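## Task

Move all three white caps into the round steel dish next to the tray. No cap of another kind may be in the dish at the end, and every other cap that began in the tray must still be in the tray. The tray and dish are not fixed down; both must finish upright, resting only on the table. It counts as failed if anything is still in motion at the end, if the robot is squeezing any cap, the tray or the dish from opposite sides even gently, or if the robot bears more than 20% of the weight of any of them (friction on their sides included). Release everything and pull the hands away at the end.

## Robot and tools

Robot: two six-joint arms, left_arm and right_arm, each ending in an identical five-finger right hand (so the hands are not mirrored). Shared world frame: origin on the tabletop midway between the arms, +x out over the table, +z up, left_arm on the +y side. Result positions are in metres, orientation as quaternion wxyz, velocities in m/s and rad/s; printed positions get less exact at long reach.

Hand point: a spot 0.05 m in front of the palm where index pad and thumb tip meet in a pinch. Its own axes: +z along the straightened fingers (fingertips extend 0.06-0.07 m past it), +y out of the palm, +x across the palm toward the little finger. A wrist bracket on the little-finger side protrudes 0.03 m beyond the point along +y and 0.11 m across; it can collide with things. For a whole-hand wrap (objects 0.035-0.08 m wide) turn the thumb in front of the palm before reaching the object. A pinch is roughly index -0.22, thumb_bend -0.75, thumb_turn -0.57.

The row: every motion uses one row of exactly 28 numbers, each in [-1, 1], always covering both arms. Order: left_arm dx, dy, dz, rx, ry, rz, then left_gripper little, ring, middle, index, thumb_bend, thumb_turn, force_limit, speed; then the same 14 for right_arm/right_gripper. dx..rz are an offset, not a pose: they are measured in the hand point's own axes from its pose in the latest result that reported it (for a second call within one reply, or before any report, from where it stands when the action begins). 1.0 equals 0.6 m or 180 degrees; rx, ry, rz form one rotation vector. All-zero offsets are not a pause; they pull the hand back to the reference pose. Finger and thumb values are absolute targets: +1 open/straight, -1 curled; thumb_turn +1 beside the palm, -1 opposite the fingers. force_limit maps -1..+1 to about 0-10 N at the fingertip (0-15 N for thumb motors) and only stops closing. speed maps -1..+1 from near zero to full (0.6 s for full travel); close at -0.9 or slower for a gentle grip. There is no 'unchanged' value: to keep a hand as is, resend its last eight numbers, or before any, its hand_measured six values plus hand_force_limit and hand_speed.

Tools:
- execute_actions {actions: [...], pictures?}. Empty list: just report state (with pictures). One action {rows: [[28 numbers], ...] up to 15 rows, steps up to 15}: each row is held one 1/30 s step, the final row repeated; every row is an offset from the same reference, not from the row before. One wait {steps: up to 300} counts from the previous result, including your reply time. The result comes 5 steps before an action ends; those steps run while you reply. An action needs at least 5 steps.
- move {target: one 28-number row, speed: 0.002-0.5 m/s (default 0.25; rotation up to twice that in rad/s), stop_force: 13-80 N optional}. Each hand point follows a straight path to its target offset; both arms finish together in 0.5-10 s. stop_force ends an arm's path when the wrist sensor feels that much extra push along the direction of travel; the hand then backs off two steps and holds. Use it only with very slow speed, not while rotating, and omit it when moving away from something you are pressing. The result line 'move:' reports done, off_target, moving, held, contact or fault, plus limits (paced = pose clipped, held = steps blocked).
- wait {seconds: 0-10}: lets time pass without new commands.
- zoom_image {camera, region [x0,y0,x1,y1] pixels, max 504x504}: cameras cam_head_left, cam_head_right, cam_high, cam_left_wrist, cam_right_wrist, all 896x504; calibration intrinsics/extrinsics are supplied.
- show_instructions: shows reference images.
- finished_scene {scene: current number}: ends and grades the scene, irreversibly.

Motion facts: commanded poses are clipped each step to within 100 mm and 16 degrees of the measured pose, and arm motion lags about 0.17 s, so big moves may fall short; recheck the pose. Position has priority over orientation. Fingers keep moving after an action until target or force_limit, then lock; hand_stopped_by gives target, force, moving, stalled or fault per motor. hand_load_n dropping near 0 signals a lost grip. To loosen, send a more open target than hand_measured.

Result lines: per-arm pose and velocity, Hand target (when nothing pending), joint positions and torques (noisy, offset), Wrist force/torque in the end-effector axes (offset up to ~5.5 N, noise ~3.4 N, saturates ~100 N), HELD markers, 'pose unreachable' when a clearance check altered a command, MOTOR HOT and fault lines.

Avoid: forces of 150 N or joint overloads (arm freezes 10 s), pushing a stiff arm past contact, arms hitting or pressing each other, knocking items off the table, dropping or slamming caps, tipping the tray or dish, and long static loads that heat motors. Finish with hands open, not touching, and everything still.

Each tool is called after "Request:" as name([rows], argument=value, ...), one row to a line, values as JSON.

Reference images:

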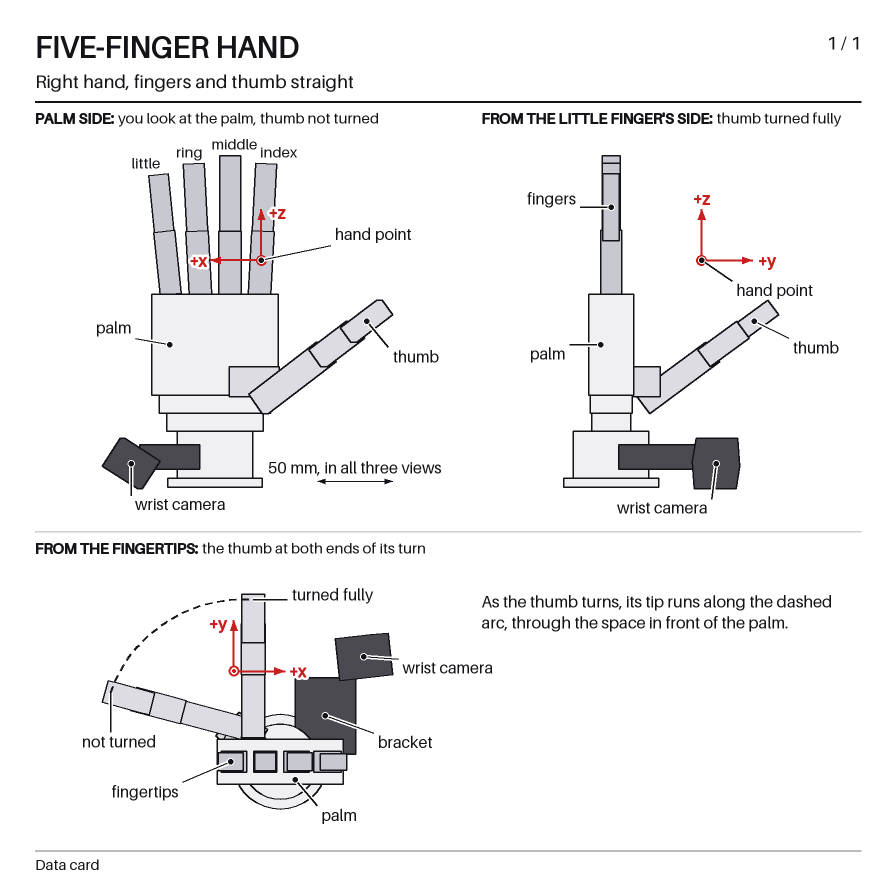

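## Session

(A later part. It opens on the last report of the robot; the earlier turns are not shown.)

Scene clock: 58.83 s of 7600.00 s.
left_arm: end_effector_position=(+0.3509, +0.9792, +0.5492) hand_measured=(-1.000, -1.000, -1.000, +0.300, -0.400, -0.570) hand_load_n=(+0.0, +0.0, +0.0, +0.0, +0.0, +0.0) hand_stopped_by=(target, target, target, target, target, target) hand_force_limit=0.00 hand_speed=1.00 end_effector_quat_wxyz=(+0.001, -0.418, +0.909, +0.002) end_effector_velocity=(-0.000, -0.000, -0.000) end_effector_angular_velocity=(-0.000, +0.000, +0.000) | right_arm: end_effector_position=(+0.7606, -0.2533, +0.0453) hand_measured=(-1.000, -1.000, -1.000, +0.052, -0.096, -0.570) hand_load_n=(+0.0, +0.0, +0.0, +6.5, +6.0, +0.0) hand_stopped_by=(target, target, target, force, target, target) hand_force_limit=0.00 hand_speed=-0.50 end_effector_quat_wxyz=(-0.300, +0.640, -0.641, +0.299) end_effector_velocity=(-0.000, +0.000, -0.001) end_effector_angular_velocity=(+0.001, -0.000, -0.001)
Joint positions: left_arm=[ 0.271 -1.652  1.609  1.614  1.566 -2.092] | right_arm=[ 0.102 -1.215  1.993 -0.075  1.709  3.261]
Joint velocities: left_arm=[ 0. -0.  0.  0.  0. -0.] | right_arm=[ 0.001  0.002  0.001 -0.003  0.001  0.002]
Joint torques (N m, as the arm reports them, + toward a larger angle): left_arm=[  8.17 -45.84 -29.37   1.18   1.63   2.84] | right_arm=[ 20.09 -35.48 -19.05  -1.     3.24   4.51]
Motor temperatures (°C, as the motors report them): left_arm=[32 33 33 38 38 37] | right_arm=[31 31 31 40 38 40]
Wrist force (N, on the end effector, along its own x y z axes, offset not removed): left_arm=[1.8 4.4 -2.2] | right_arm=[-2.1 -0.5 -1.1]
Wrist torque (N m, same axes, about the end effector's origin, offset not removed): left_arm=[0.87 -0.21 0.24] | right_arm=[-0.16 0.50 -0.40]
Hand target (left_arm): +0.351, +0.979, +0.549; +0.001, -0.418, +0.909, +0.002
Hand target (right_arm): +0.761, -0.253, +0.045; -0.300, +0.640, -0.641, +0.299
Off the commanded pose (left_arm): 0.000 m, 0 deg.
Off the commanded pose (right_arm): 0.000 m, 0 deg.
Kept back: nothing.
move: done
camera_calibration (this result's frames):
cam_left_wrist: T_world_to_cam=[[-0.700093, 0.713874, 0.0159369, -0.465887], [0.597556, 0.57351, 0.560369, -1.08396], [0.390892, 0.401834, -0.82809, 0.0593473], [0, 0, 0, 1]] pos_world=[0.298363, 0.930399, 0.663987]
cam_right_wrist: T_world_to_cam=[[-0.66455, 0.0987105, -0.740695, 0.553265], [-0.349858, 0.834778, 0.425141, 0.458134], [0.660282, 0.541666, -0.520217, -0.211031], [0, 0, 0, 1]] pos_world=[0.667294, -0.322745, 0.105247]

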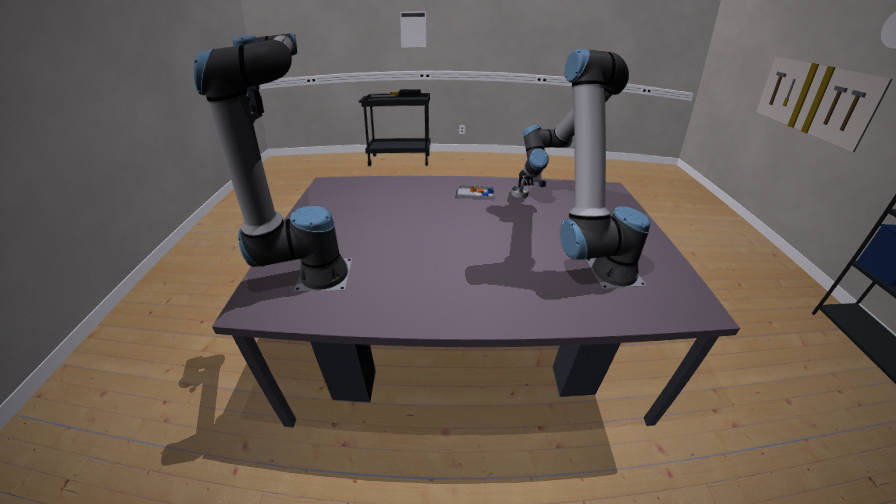

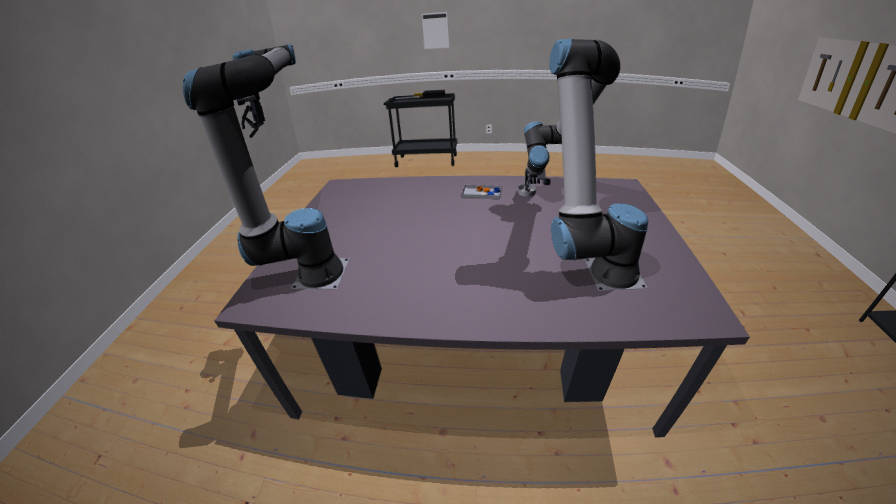

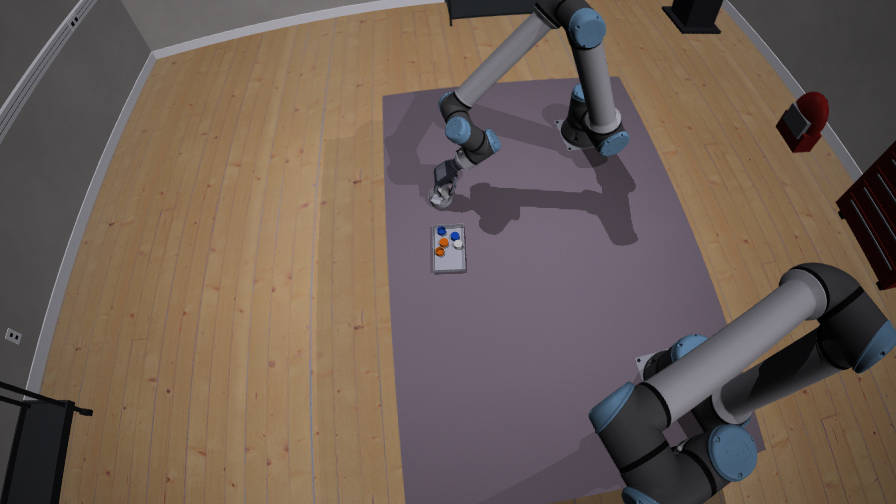

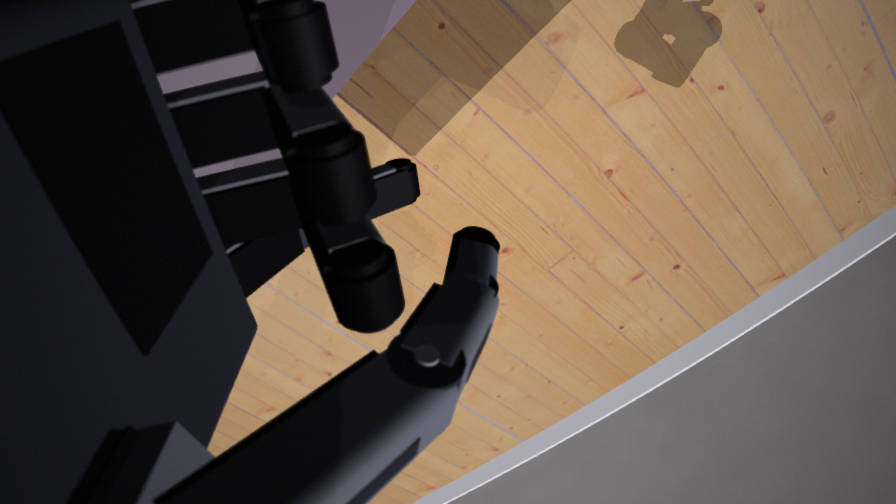

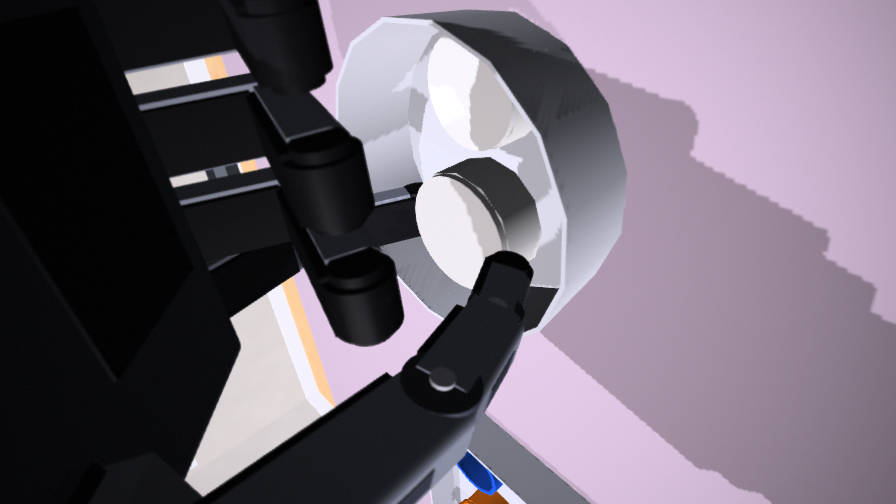

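Request:
move(target=[0,0,0,0,0,0,-1,-1,-1,0.3,-0.4,-0.57,0,1, 0,0,0,0,0,0,-1,-1,-1,0.3,-0.1,-0.57,0,0])

Request:
move(target=[0,0,0,0,0,0,-1,-1,-1,0.3,-0.4,-0.57,0,1, 0,-0.102,-0.086,0,0,0,-1,-1,-1,0.38,-0.1,-0.57,0,0])

Request:
move(target=[0,0,0,0,0,0,-1,-1,-1,0.3,-0.4,-0.57,0,1, -0.39,0,0,0,0,0,-1,-1,-1,0.38,-0.1,-0.57,0,0], speed=0.4)

Scene clock: 59.80 s of 7600.00 s.
left_arm: end_effector_position=(+0.3509, +0.9792, +0.5492) hand_measured=(-1.000, -1.000, -1.000, +0.300, -0.400, -0.570) hand_load_n=(+0.0, +0.0, +0.0, +0.0, +0.0, +0.0) hand_stopped_by=(target, target, target, target, target, target) hand_force_limit=0.00 hand_speed=1.00 end_effector_quat_wxyz=(+0.001, -0.418, +0.909, +0.002) end_effector_velocity=(+0.000, -0.000, -0.000) end_effector_angular_velocity=(+0.000, -0.000, -0.001) | right_arm: end_effector_position=(+0.7606, -0.2532, +0.0453) hand_measured=(-1.000, -1.000, -1.000, +0.300, -0.100, -0.570) hand_load_n=(+0.0, +0.0, +0.0, +0.0, +0.0, +0.0) hand_stopped_by=(target, target, target, target, target, target) hand_force_limit=0.00 hand_speed=0.00 end_effector_quat_wxyz=(-0.300, +0.640, -0.641, +0.299) end_effector_velocity=(-0.000, -0.000, +0.000) end_effector_angular_velocity=(-0.001, -0.000, -0.000)
Joint positions: left_arm=[ 0.271 -1.652  1.609  1.614  1.566 -2.092] | right_arm=[ 0.102 -1.215  1.993 -0.075  1.709  3.261]
Joint velocities: left_arm=[-0.001  0.    -0.    -0.     0.     0.001] | right_arm=[ 0.    -0.    -0.     0.     0.001 -0.   ]
Joint torques (N m, as the arm reports them, + toward a larger angle): left_arm=[  9.39 -43.81 -29.28   1.55   1.51   2.9 ] | right_arm=[ -8.97 -69.3  -25.52   3.63  -1.26  -0.93]
Motor temperatures (°C, as the motors report them): left_arm=[32 33 33 38 38 37] | right_arm=[31 31 31 40 38 40]
Wrist force (N, on the end effector, along its own x y z axes, offset not removed): left_arm=[1.1 4.4 -0.4] | right_arm=[-1.7 -0.3 -1.3]
Wrist torque (N m, same axes, about the end effector's origin, offset not removed): left_arm=[0.87 -0.40 0.33] | right_arm=[-0.05 0.45 -0.30]
Hand target (left_arm): +0.351, +0.979, +0.549; +0.001, -0.418, +0.909, +0.002
Hand target (right_arm): +0.761, -0.253, +0.045; -0.300, +0.640, -0.641, +0.299
Off the commanded pose (left_arm): 0.000 m, 0 deg.
Off the commanded pose (right_arm): 0.000 m, 0 deg.
Kept back: nothing.
move: done
camera_calibration (this result's frames):
cam_left_wrist: T_world_to_cam=[[-0.700093, 0.713874, 0.0159368, -0.465888], [0.597556, 0.57351, 0.560369, -1.08396], [0.390893, 0.401833, -0.82809, 0.0593473], [0, 0, 0, 1]] pos_world=[0.298363, 0.930399, 0.663987]
cam_right_wrist: T_world_to_cam=[[-0.664557, 0.0987125, -0.740689, 0.553198], [-0.349845, 0.834785, 0.425138, 0.458065], [0.660282, 0.541655, -0.520228, -0.211056], [0, 0, 0, 1]] pos_world=[0.667239, -0.322674, 0.10521]

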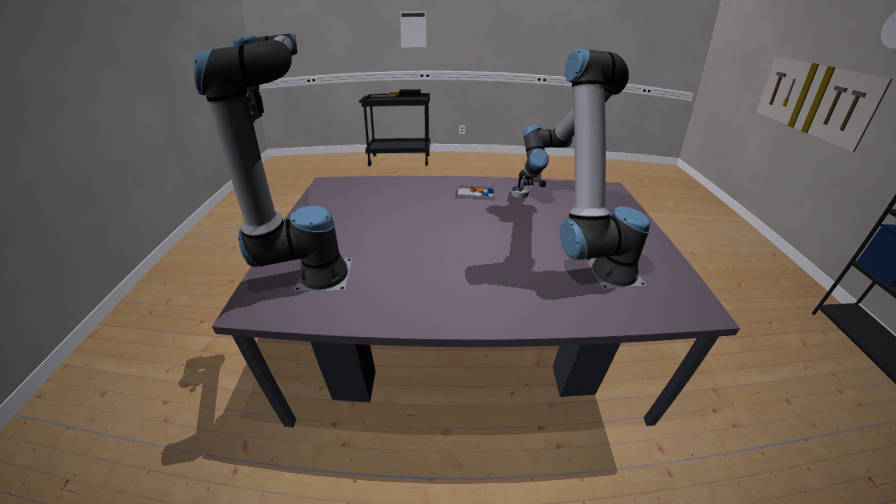

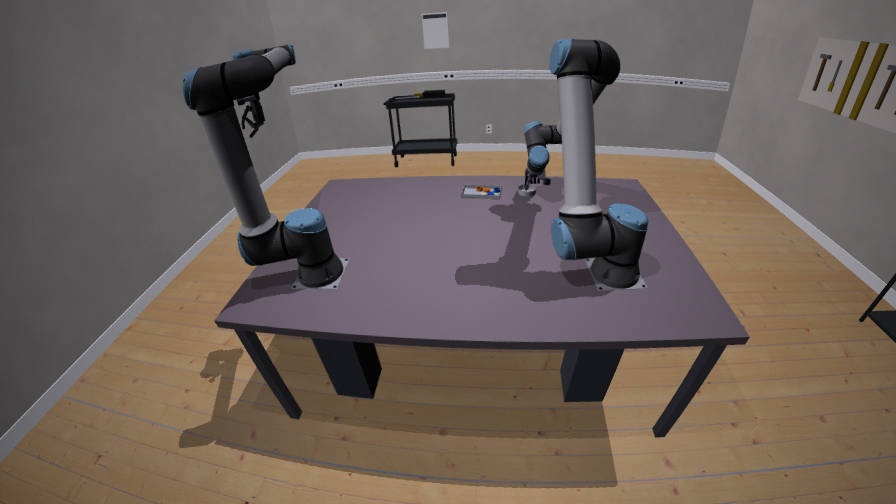

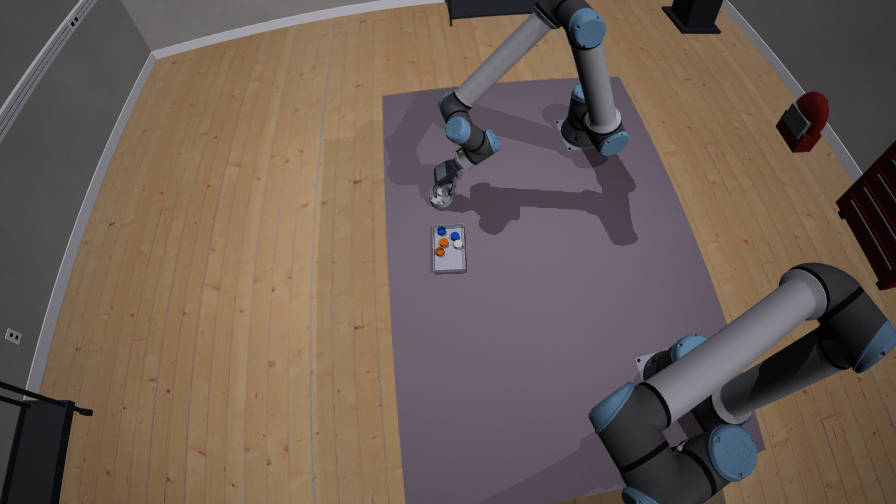

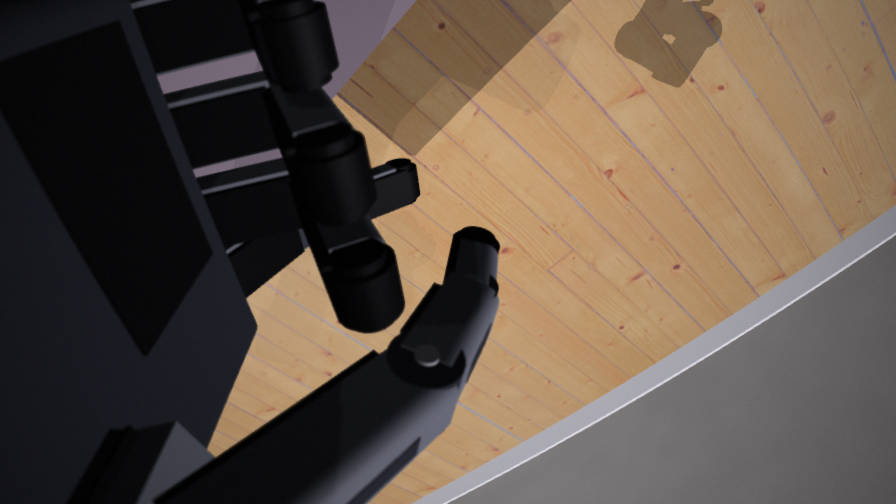

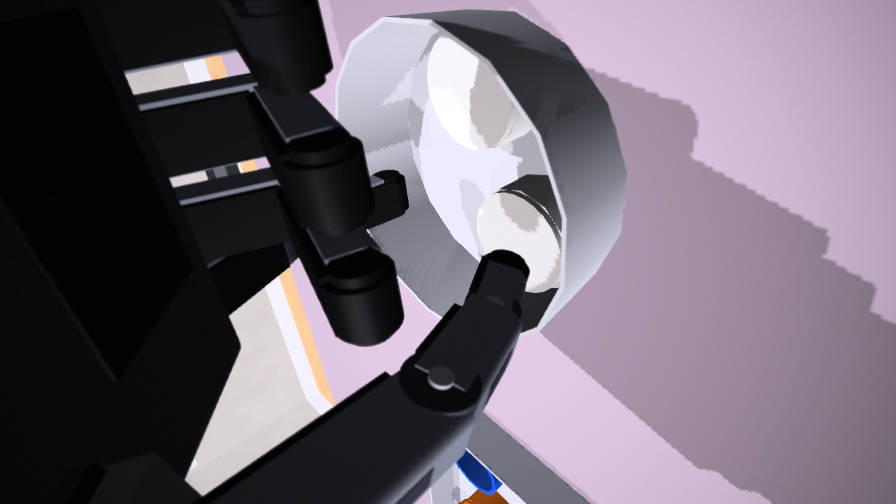

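Scene clock: 60.70 s of 7600.00 s.
left_arm: end_effector_position=(+0.3509, +0.9792, +0.5492) hand_measured=(-1.000, -1.000, -1.000, +0.300, -0.400, -0.570) hand_load_n=(+0.0, +0.0, +0.0, +0.0, +0.0, +0.0) hand_stopped_by=(target, target, target, target, target, target) hand_force_limit=0.00 hand_speed=1.00 end_effector_quat_wxyz=(+0.001, -0.418, +0.909, +0.002) end_effector_velocity=(+0.000, +0.000, +0.000) end_effector_angular_velocity=(+0.000, -0.001, +0.000) | right_arm: end_effector_position=(+0.7602, -0.2533, +0.1251) hand_measured=(-1.000, -1.000, -1.000, +0.380, -0.100, -0.570) hand_load_n=(+0.0, +0.0, +0.0, +0.0, +0.0, +0.0) hand_stopped_by=(target, target, target, target, target, target) hand_force_limit=0.00 hand_speed=0.00 end_effector_quat_wxyz=(-0.300, +0.640, -0.641, +0.299) end_effector_velocity=(+0.000, -0.000, +0.002) end_effector_angular_velocity=(+0.000, -0.001, -0.001)
Joint positions: left_arm=[ 0.271 -1.652  1.609  1.614  1.566 -2.092] | right_arm=[ 0.102 -1.307  1.941  0.069  1.709  3.261]
Joint velocities: left_arm=[ 0.001  0.    -0.001 -0.    -0.     0.   ] | right_arm=[-0.    -0.002 -0.001  0.003  0.     0.   ]
Joint torques (N m, as the arm reports them, + toward a larger angle): left_arm=[  8.29 -43.4  -29.96   1.29   1.44   3.08] | right_arm=[  0.64 -60.68 -38.98   3.91  -1.29  -1.81]
Motor temperatures (°C, as the motors report them): left_arm=[32 33 33 38 38 37] | right_arm=[31 31 31 40 38 40]
Wrist force (N, on the end effector, along its own x y z axes, offset not removed): left_arm=[0.2 1.2 -0.6] | right_arm=[-1.2 -0.8 -1.8]
Wrist torque (N m, same axes, about the end effector's origin, offset not removed): left_arm=[0.35 -0.19 0.35] | right_arm=[-0.16 0.45 -0.37]
Hand target (left_arm): +0.351, +0.979, +0.549; +0.001, -0.418, +0.909, +0.002
Hand target (right_arm): +0.760, -0.253, +0.125; -0.300, +0.640, -0.641, +0.299
Off the commanded pose (left_arm): 0.000 m, 0 deg.
Off the commanded pose (right_arm): 0.000 m, 0 deg.
Kept back: nothing.
move: done
camera_calibration (this result's frames):
cam_left_wrist: T_world_to_cam=[[-0.700093, 0.713874, 0.015937, -0.465888], [0.597556, 0.57351, 0.560369, -1.08396], [0.390893, 0.401833, -0.82809, 0.0593475], [0, 0, 0, 1]] pos_world=[0.298363, 0.930399, 0.663987]
cam_right_wrist: T_world_to_cam=[[-0.664552, 0.0987135, -0.740693, 0.612128], [-0.349847, 0.834784, 0.425137, 0.424039], [0.660286, 0.541655, -0.520223, -0.169236], [0, 0, 0, 1]] pos_world=[0.666884, -0.322739, 0.185084]

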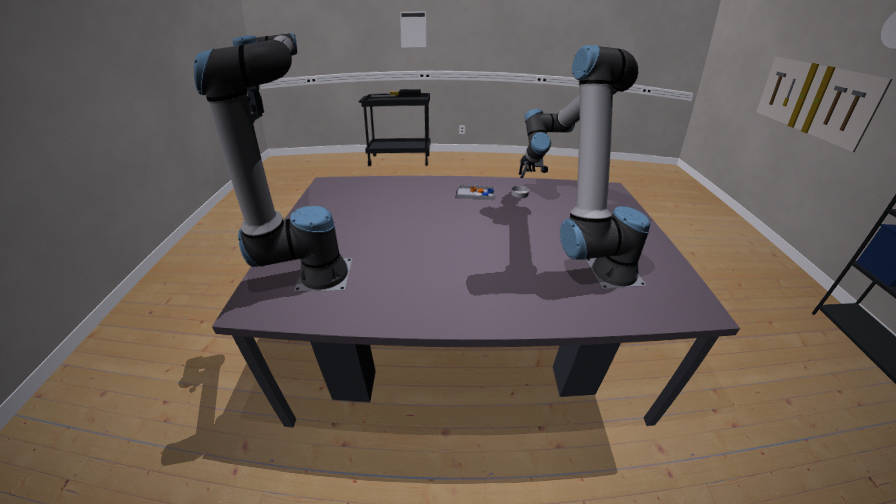

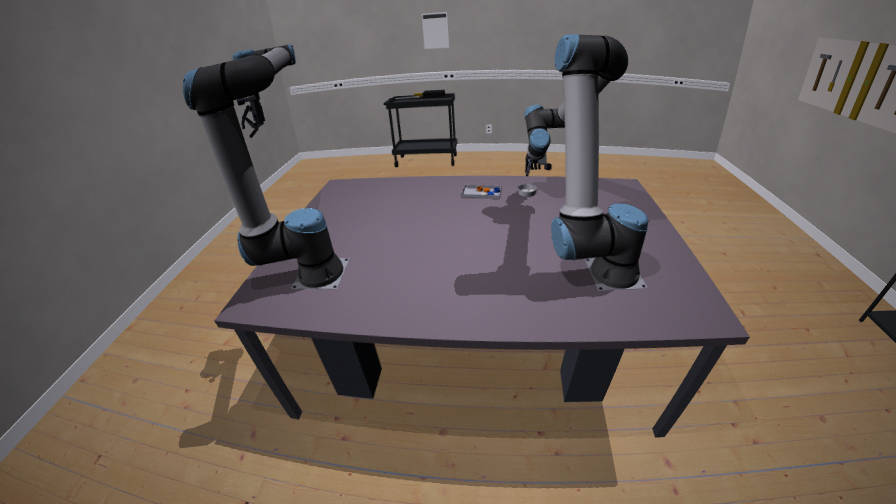

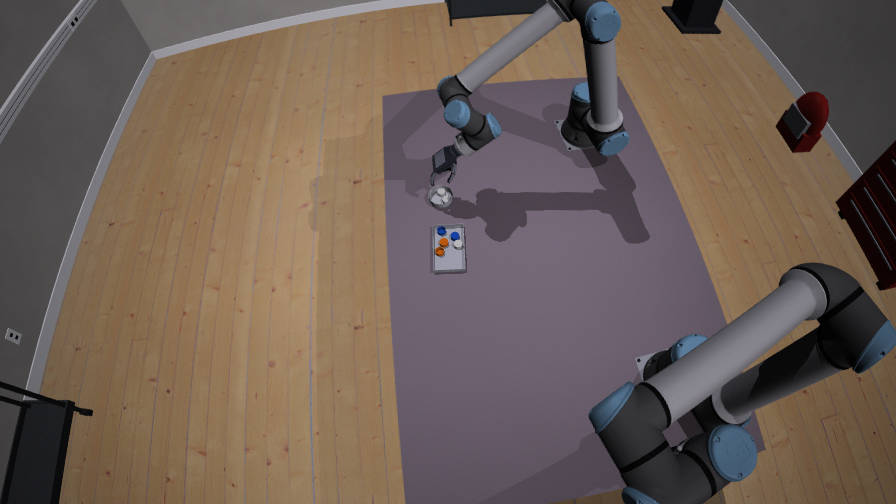

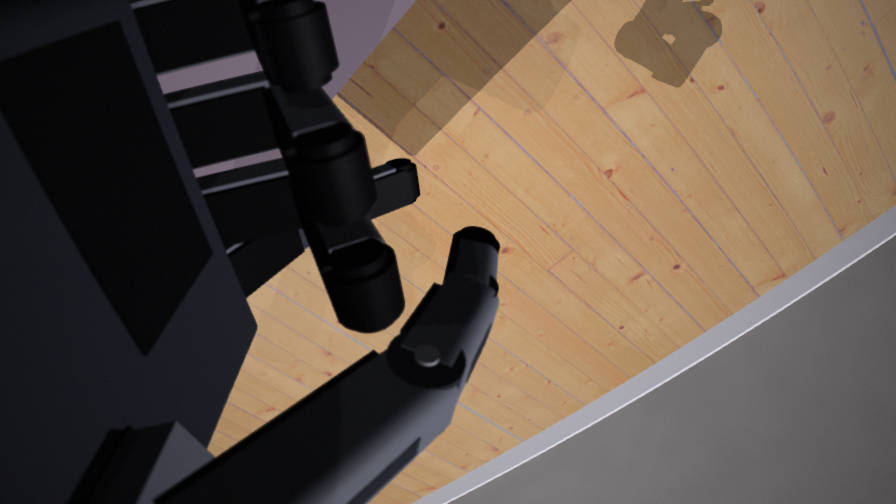

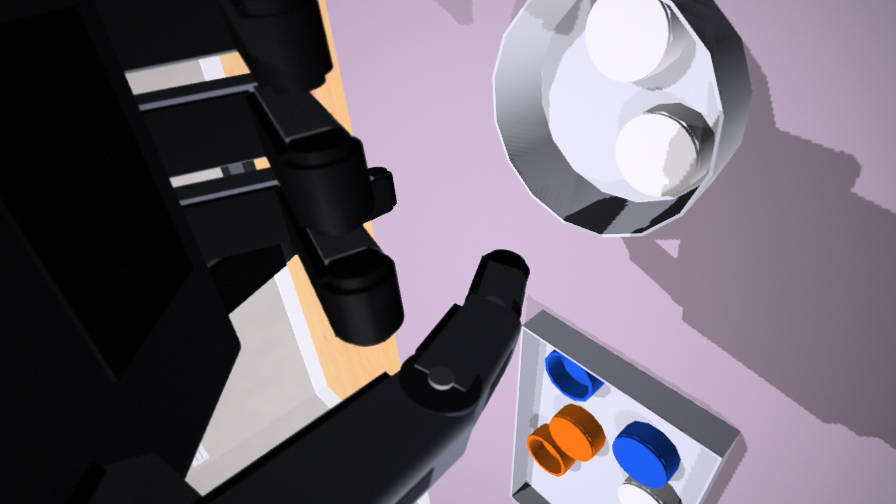

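Scene clock: 61.90 s of 7600.00 s.
left_arm: end_effector_position=(+0.3509, +0.9792, +0.5492) hand_measured=(-1.000, -1.000, -1.000, +0.300, -0.400, -0.570) hand_load_n=(+0.0, +0.0, +0.0, +0.0, +0.0, +0.0) hand_stopped_by=(target, target, target, target, target, target) hand_force_limit=0.00 hand_speed=1.00 end_effector_quat_wxyz=(+0.001, -0.418, +0.909, +0.002) end_effector_velocity=(-0.001, +0.001, +0.000) end_effector_angular_velocity=(+0.000, -0.000, +0.003) | right_arm: end_effector_position=(+0.7602, -0.0194, +0.1254) hand_measured=(-1.000, -1.000, -1.000, +0.380, -0.100, -0.570) hand_load_n=(+0.0, +0.0, +0.0, +0.0, +0.0, +0.0) hand_stopped_by=(target, target, target, target, target, target) hand_force_limit=0.00 hand_speed=0.00 end_effector_quat_wxyz=(-0.301, +0.640, -0.641, +0.299) end_effector_velocity=(+0.000, +0.002, +0.000) end_effector_angular_velocity=(-0.000, +0.000, +0.000)
Joint positions: left_arm=[ 0.271 -1.652  1.609  1.614  1.566 -2.092] | right_arm=[ 0.46  -1.09   1.633  0.227  1.975  3.509]
Joint velocities: left_arm=[ 0.003  0.    -0.    -0.    -0.    -0.001] | right_arm=[ 0.002  0.003 -0.004  0.003  0.001  0.001]
Joint torques (N m, as the arm reports them, + toward a larger angle): left_arm=[ 10.51 -43.66 -30.21   1.37   1.78   3.08] | right_arm=[ 19.81 -51.71 -43.58   4.15   3.49   3.96]
Motor temperatures (°C, as the motors report them): left_arm=[32 33 33 38 38 37] | right_arm=[31 31 31 40 38 40]
Wrist force (N, on the end effector, along its own x y z axes, offset not removed): left_arm=[1.4 0.5 -5.6] | right_arm=[-0.6 -0.4 -1.7]
Wrist torque (N m, same axes, about the end effector's origin, offset not removed): left_arm=[0.70 0.05 0.39] | right_arm=[-0.13 0.38 -0.34]
Hand target (left_arm): +0.351, +0.979, +0.549; +0.001, -0.418, +0.909, +0.002
Hand target (right_arm): +0.760, -0.019, +0.125; -0.301, +0.640, -0.641, +0.299
Off the commanded pose (left_arm): 0.000 m, 0 deg.
Off the commanded pose (right_arm): 0.000 m, 0 deg.
Kept back: nothing.
move: done
camera_calibration (this result's frames):
cam_left_wrist: T_world_to_cam=[[-0.700093, 0.713874, 0.015937, -0.465888], [0.597556, 0.57351, 0.560369, -1.08396], [0.390893, 0.401834, -0.82809, 0.0593474], [0, 0, 0, 1]] pos_world=[0.298363, 0.930399, 0.663987]
cam_right_wrist: T_world_to_cam=[[-0.664405, 0.098772, -0.740818, 0.589085], [-0.349986, 0.834707, 0.425176, 0.2288], [0.660361, 0.541764, -0.520014, -0.295844], [0, 0, 0, 1]] pos_world=[0.666831, -0.0888883, 0.185281]

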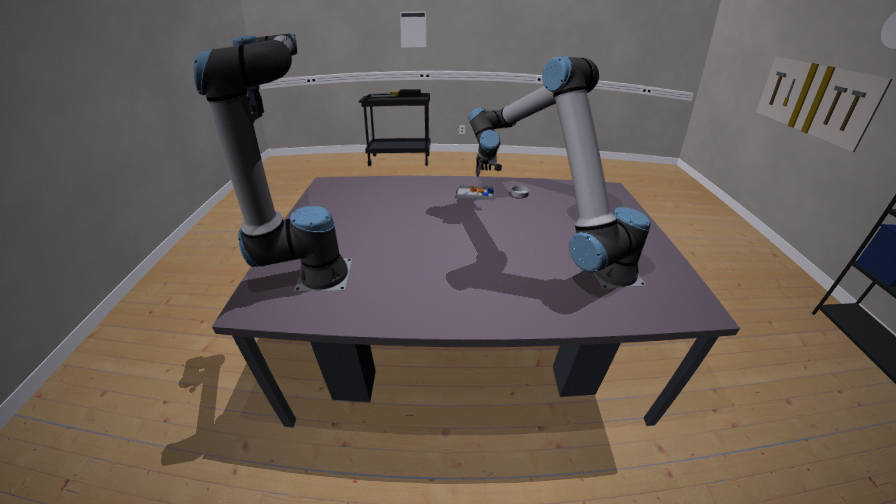

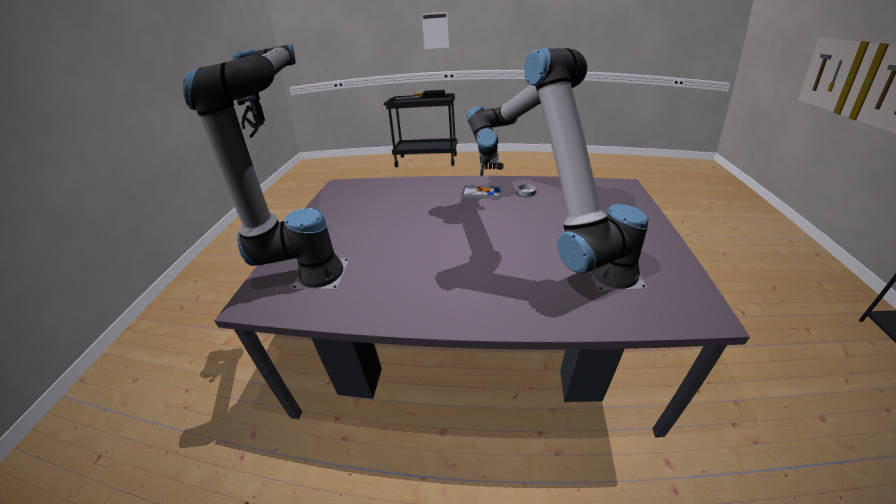

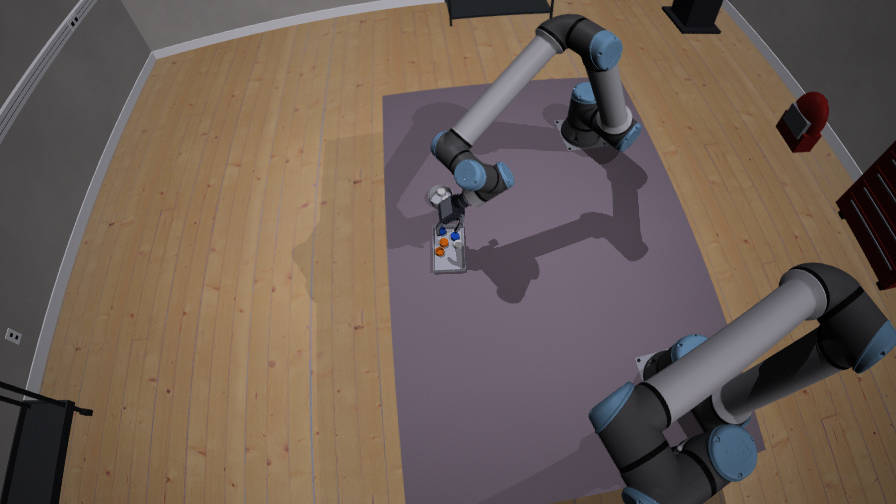

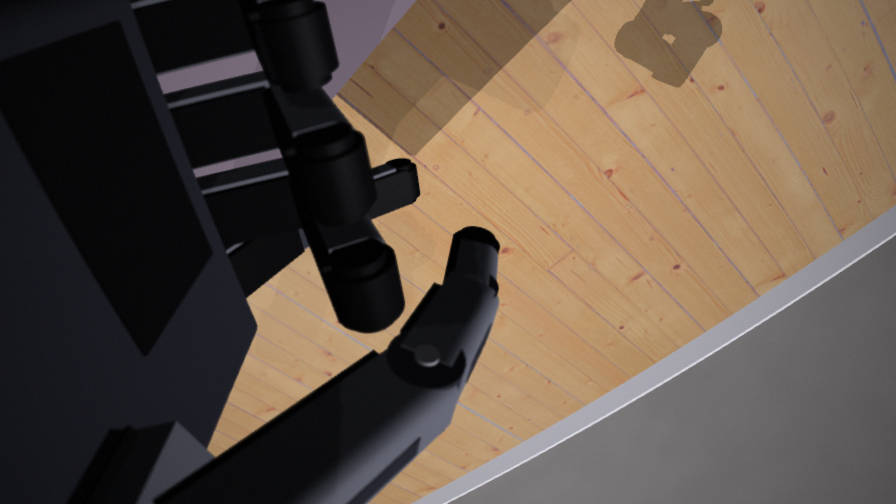

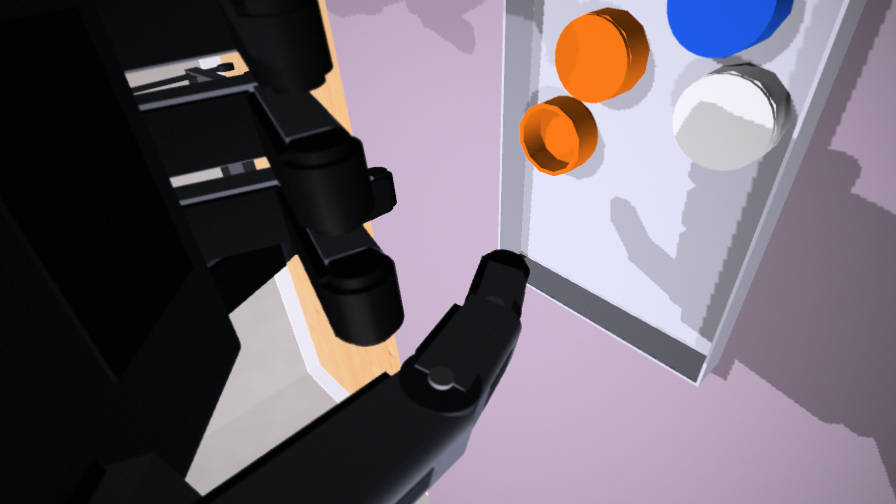

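Request:
move(target=[0,0,0,0,0,0,-1,-1,-1,0.3,-0.4,-0.57,0,1, 0.001,0.081,0.086,0,0,0,-1,-1,-1,-0.4,-0.1,-0.57,0,0], speed=0.15)

Scene clock: 63.63 s of 7600.00 s.
left_arm: end_effector_position=(+0.3509, +0.9792, +0.5492) hand_measured=(-1.000, -1.000, -1.000, +0.300, -0.400, -0.570) hand_load_n=(+0.0, +0.0, +0.0, +0.0, +0.0, +0.0) hand_stopped_by=(target, target, target, target, target, target) hand_force_limit=0.00 hand_speed=1.00 end_effector_quat_wxyz=(+0.001, -0.418, +0.909, +0.002) end_effector_velocity=(-0.000, -0.000, +0.000) end_effector_angular_velocity=(+0.000, -0.000, -0.000) | right_arm: end_effector_position=(+0.7686, -0.0200, +0.0551) hand_measured=(-1.000, -1.000, -1.000, -0.400, -0.100, -0.570) hand_load_n=(+0.0, +0.0, +0.0, +0.0, +0.0, +0.0) hand_stopped_by=(target, target, target, target, target, target) hand_force_limit=0.00 hand_speed=0.00 end_effector_quat_wxyz=(-0.301, +0.640, -0.641, +0.299) end_effector_velocity=(+0.001, -0.000, -0.001) end_effector_angular_velocity=(+0.000, -0.000, +0.000)
Joint positions: left_arm=[ 0.271 -1.652  1.609  1.614  1.566 -2.092] | right_arm=[ 0.453 -1.018  1.663  0.123  1.97   3.504]
Joint velocities: left_arm=[ 0. -0.  0.  0.  0.  0.] | right_arm=[-0.001  0.002  0.    -0.002 -0.001 -0.001]
Joint torques (N m, as the arm reports them, + toward a larger angle): left_arm=[  8.94 -44.82 -30.09   1.49   1.68   3.24] | right_arm=[-22.46 -55.41 -22.84  -0.53  -2.16  -4.03]
Motor temperatures (°C, as the motors report them): left_arm=[32 33 33 38 38 37] | right_arm=[31 31 31 40 38 40]
Wrist force (N, on the end effector, along its own x y z axes, offset not removed): left_arm=[-2.0 1.2 -6.1] | right_arm=[-1.8 -1.9 -0.9]
Wrist torque (N m, same axes, about the end effector's origin, offset not removed): left_arm=[0.58 0.41 0.23] | right_arm=[-0.38 0.57 -0.50]
Hand target (left_arm): +0.351, +0.979, +0.549; +0.001, -0.418, +0.909, +0.002
Hand target (right_arm): +0.769, -0.020, +0.055; -0.301, +0.640, -0.641, +0.299
Off the commanded pose (left_arm): 0.000 m, 0 deg.
Off the commanded pose (right_arm): 0.000 m, 0 deg.
Kept back: nothing.
move: done
camera_calibration (this result's frames):
cam_left_wrist: T_world_to_cam=[[-0.700093, 0.713874, 0.0159367, -0.465887], [0.597555, 0.573511, 0.560369, -1.08396], [0.390893, 0.401833, -0.82809, 0.0593474], [0, 0, 0, 1]] pos_world=[0.298363, 0.930399, 0.663987]
cam_right_wrist: T_world_to_cam=[[-0.664402, 0.098768, -0.74082, 0.542696], [-0.349996, 0.834702, 0.425177, 0.262049], [0.660358, 0.541772, -0.520009, -0.337629], [0, 0, 0, 1]] pos_world=[0.67524, -0.0894158, 0.115053]

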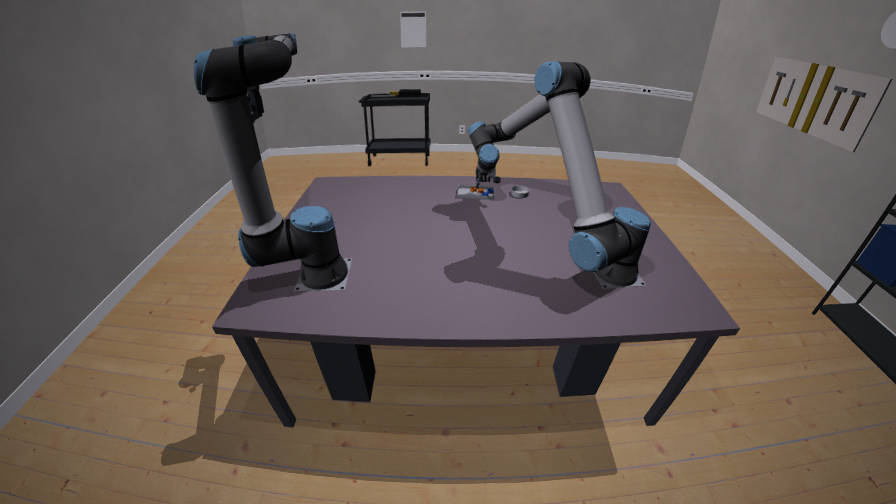

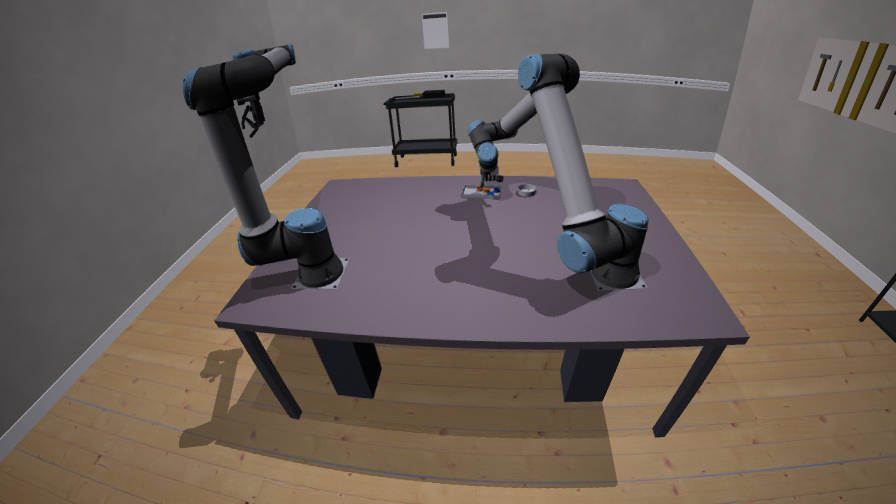

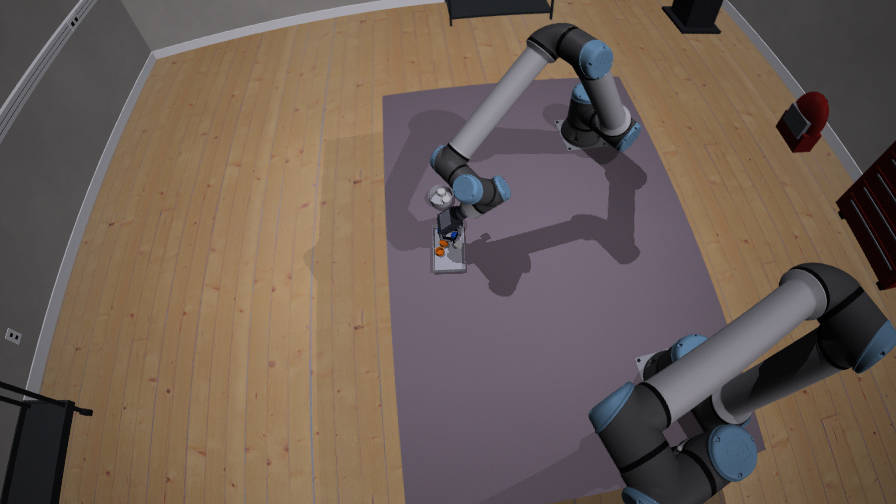

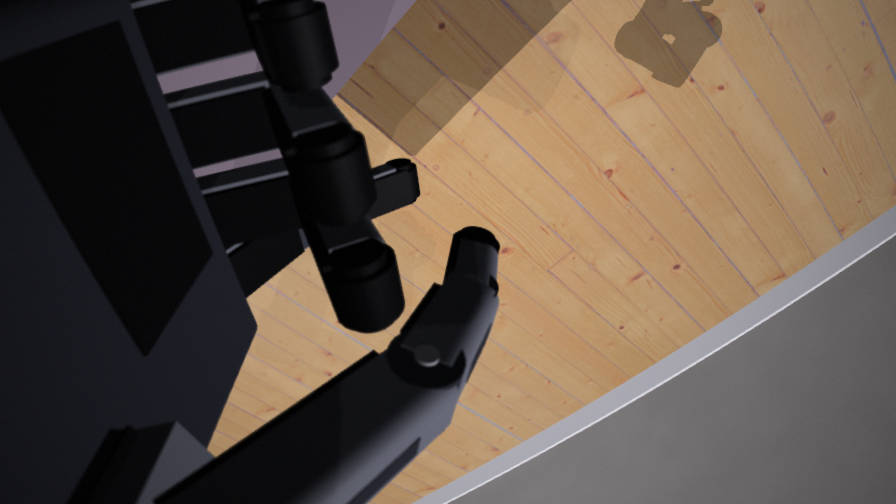

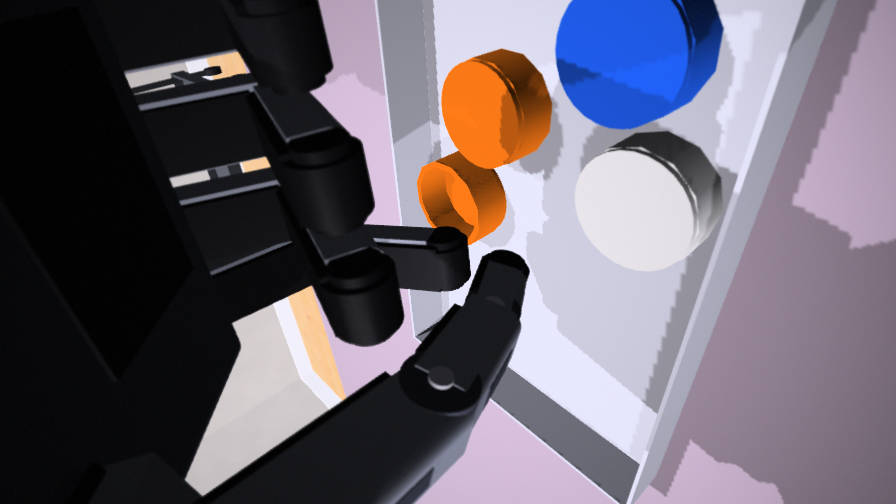

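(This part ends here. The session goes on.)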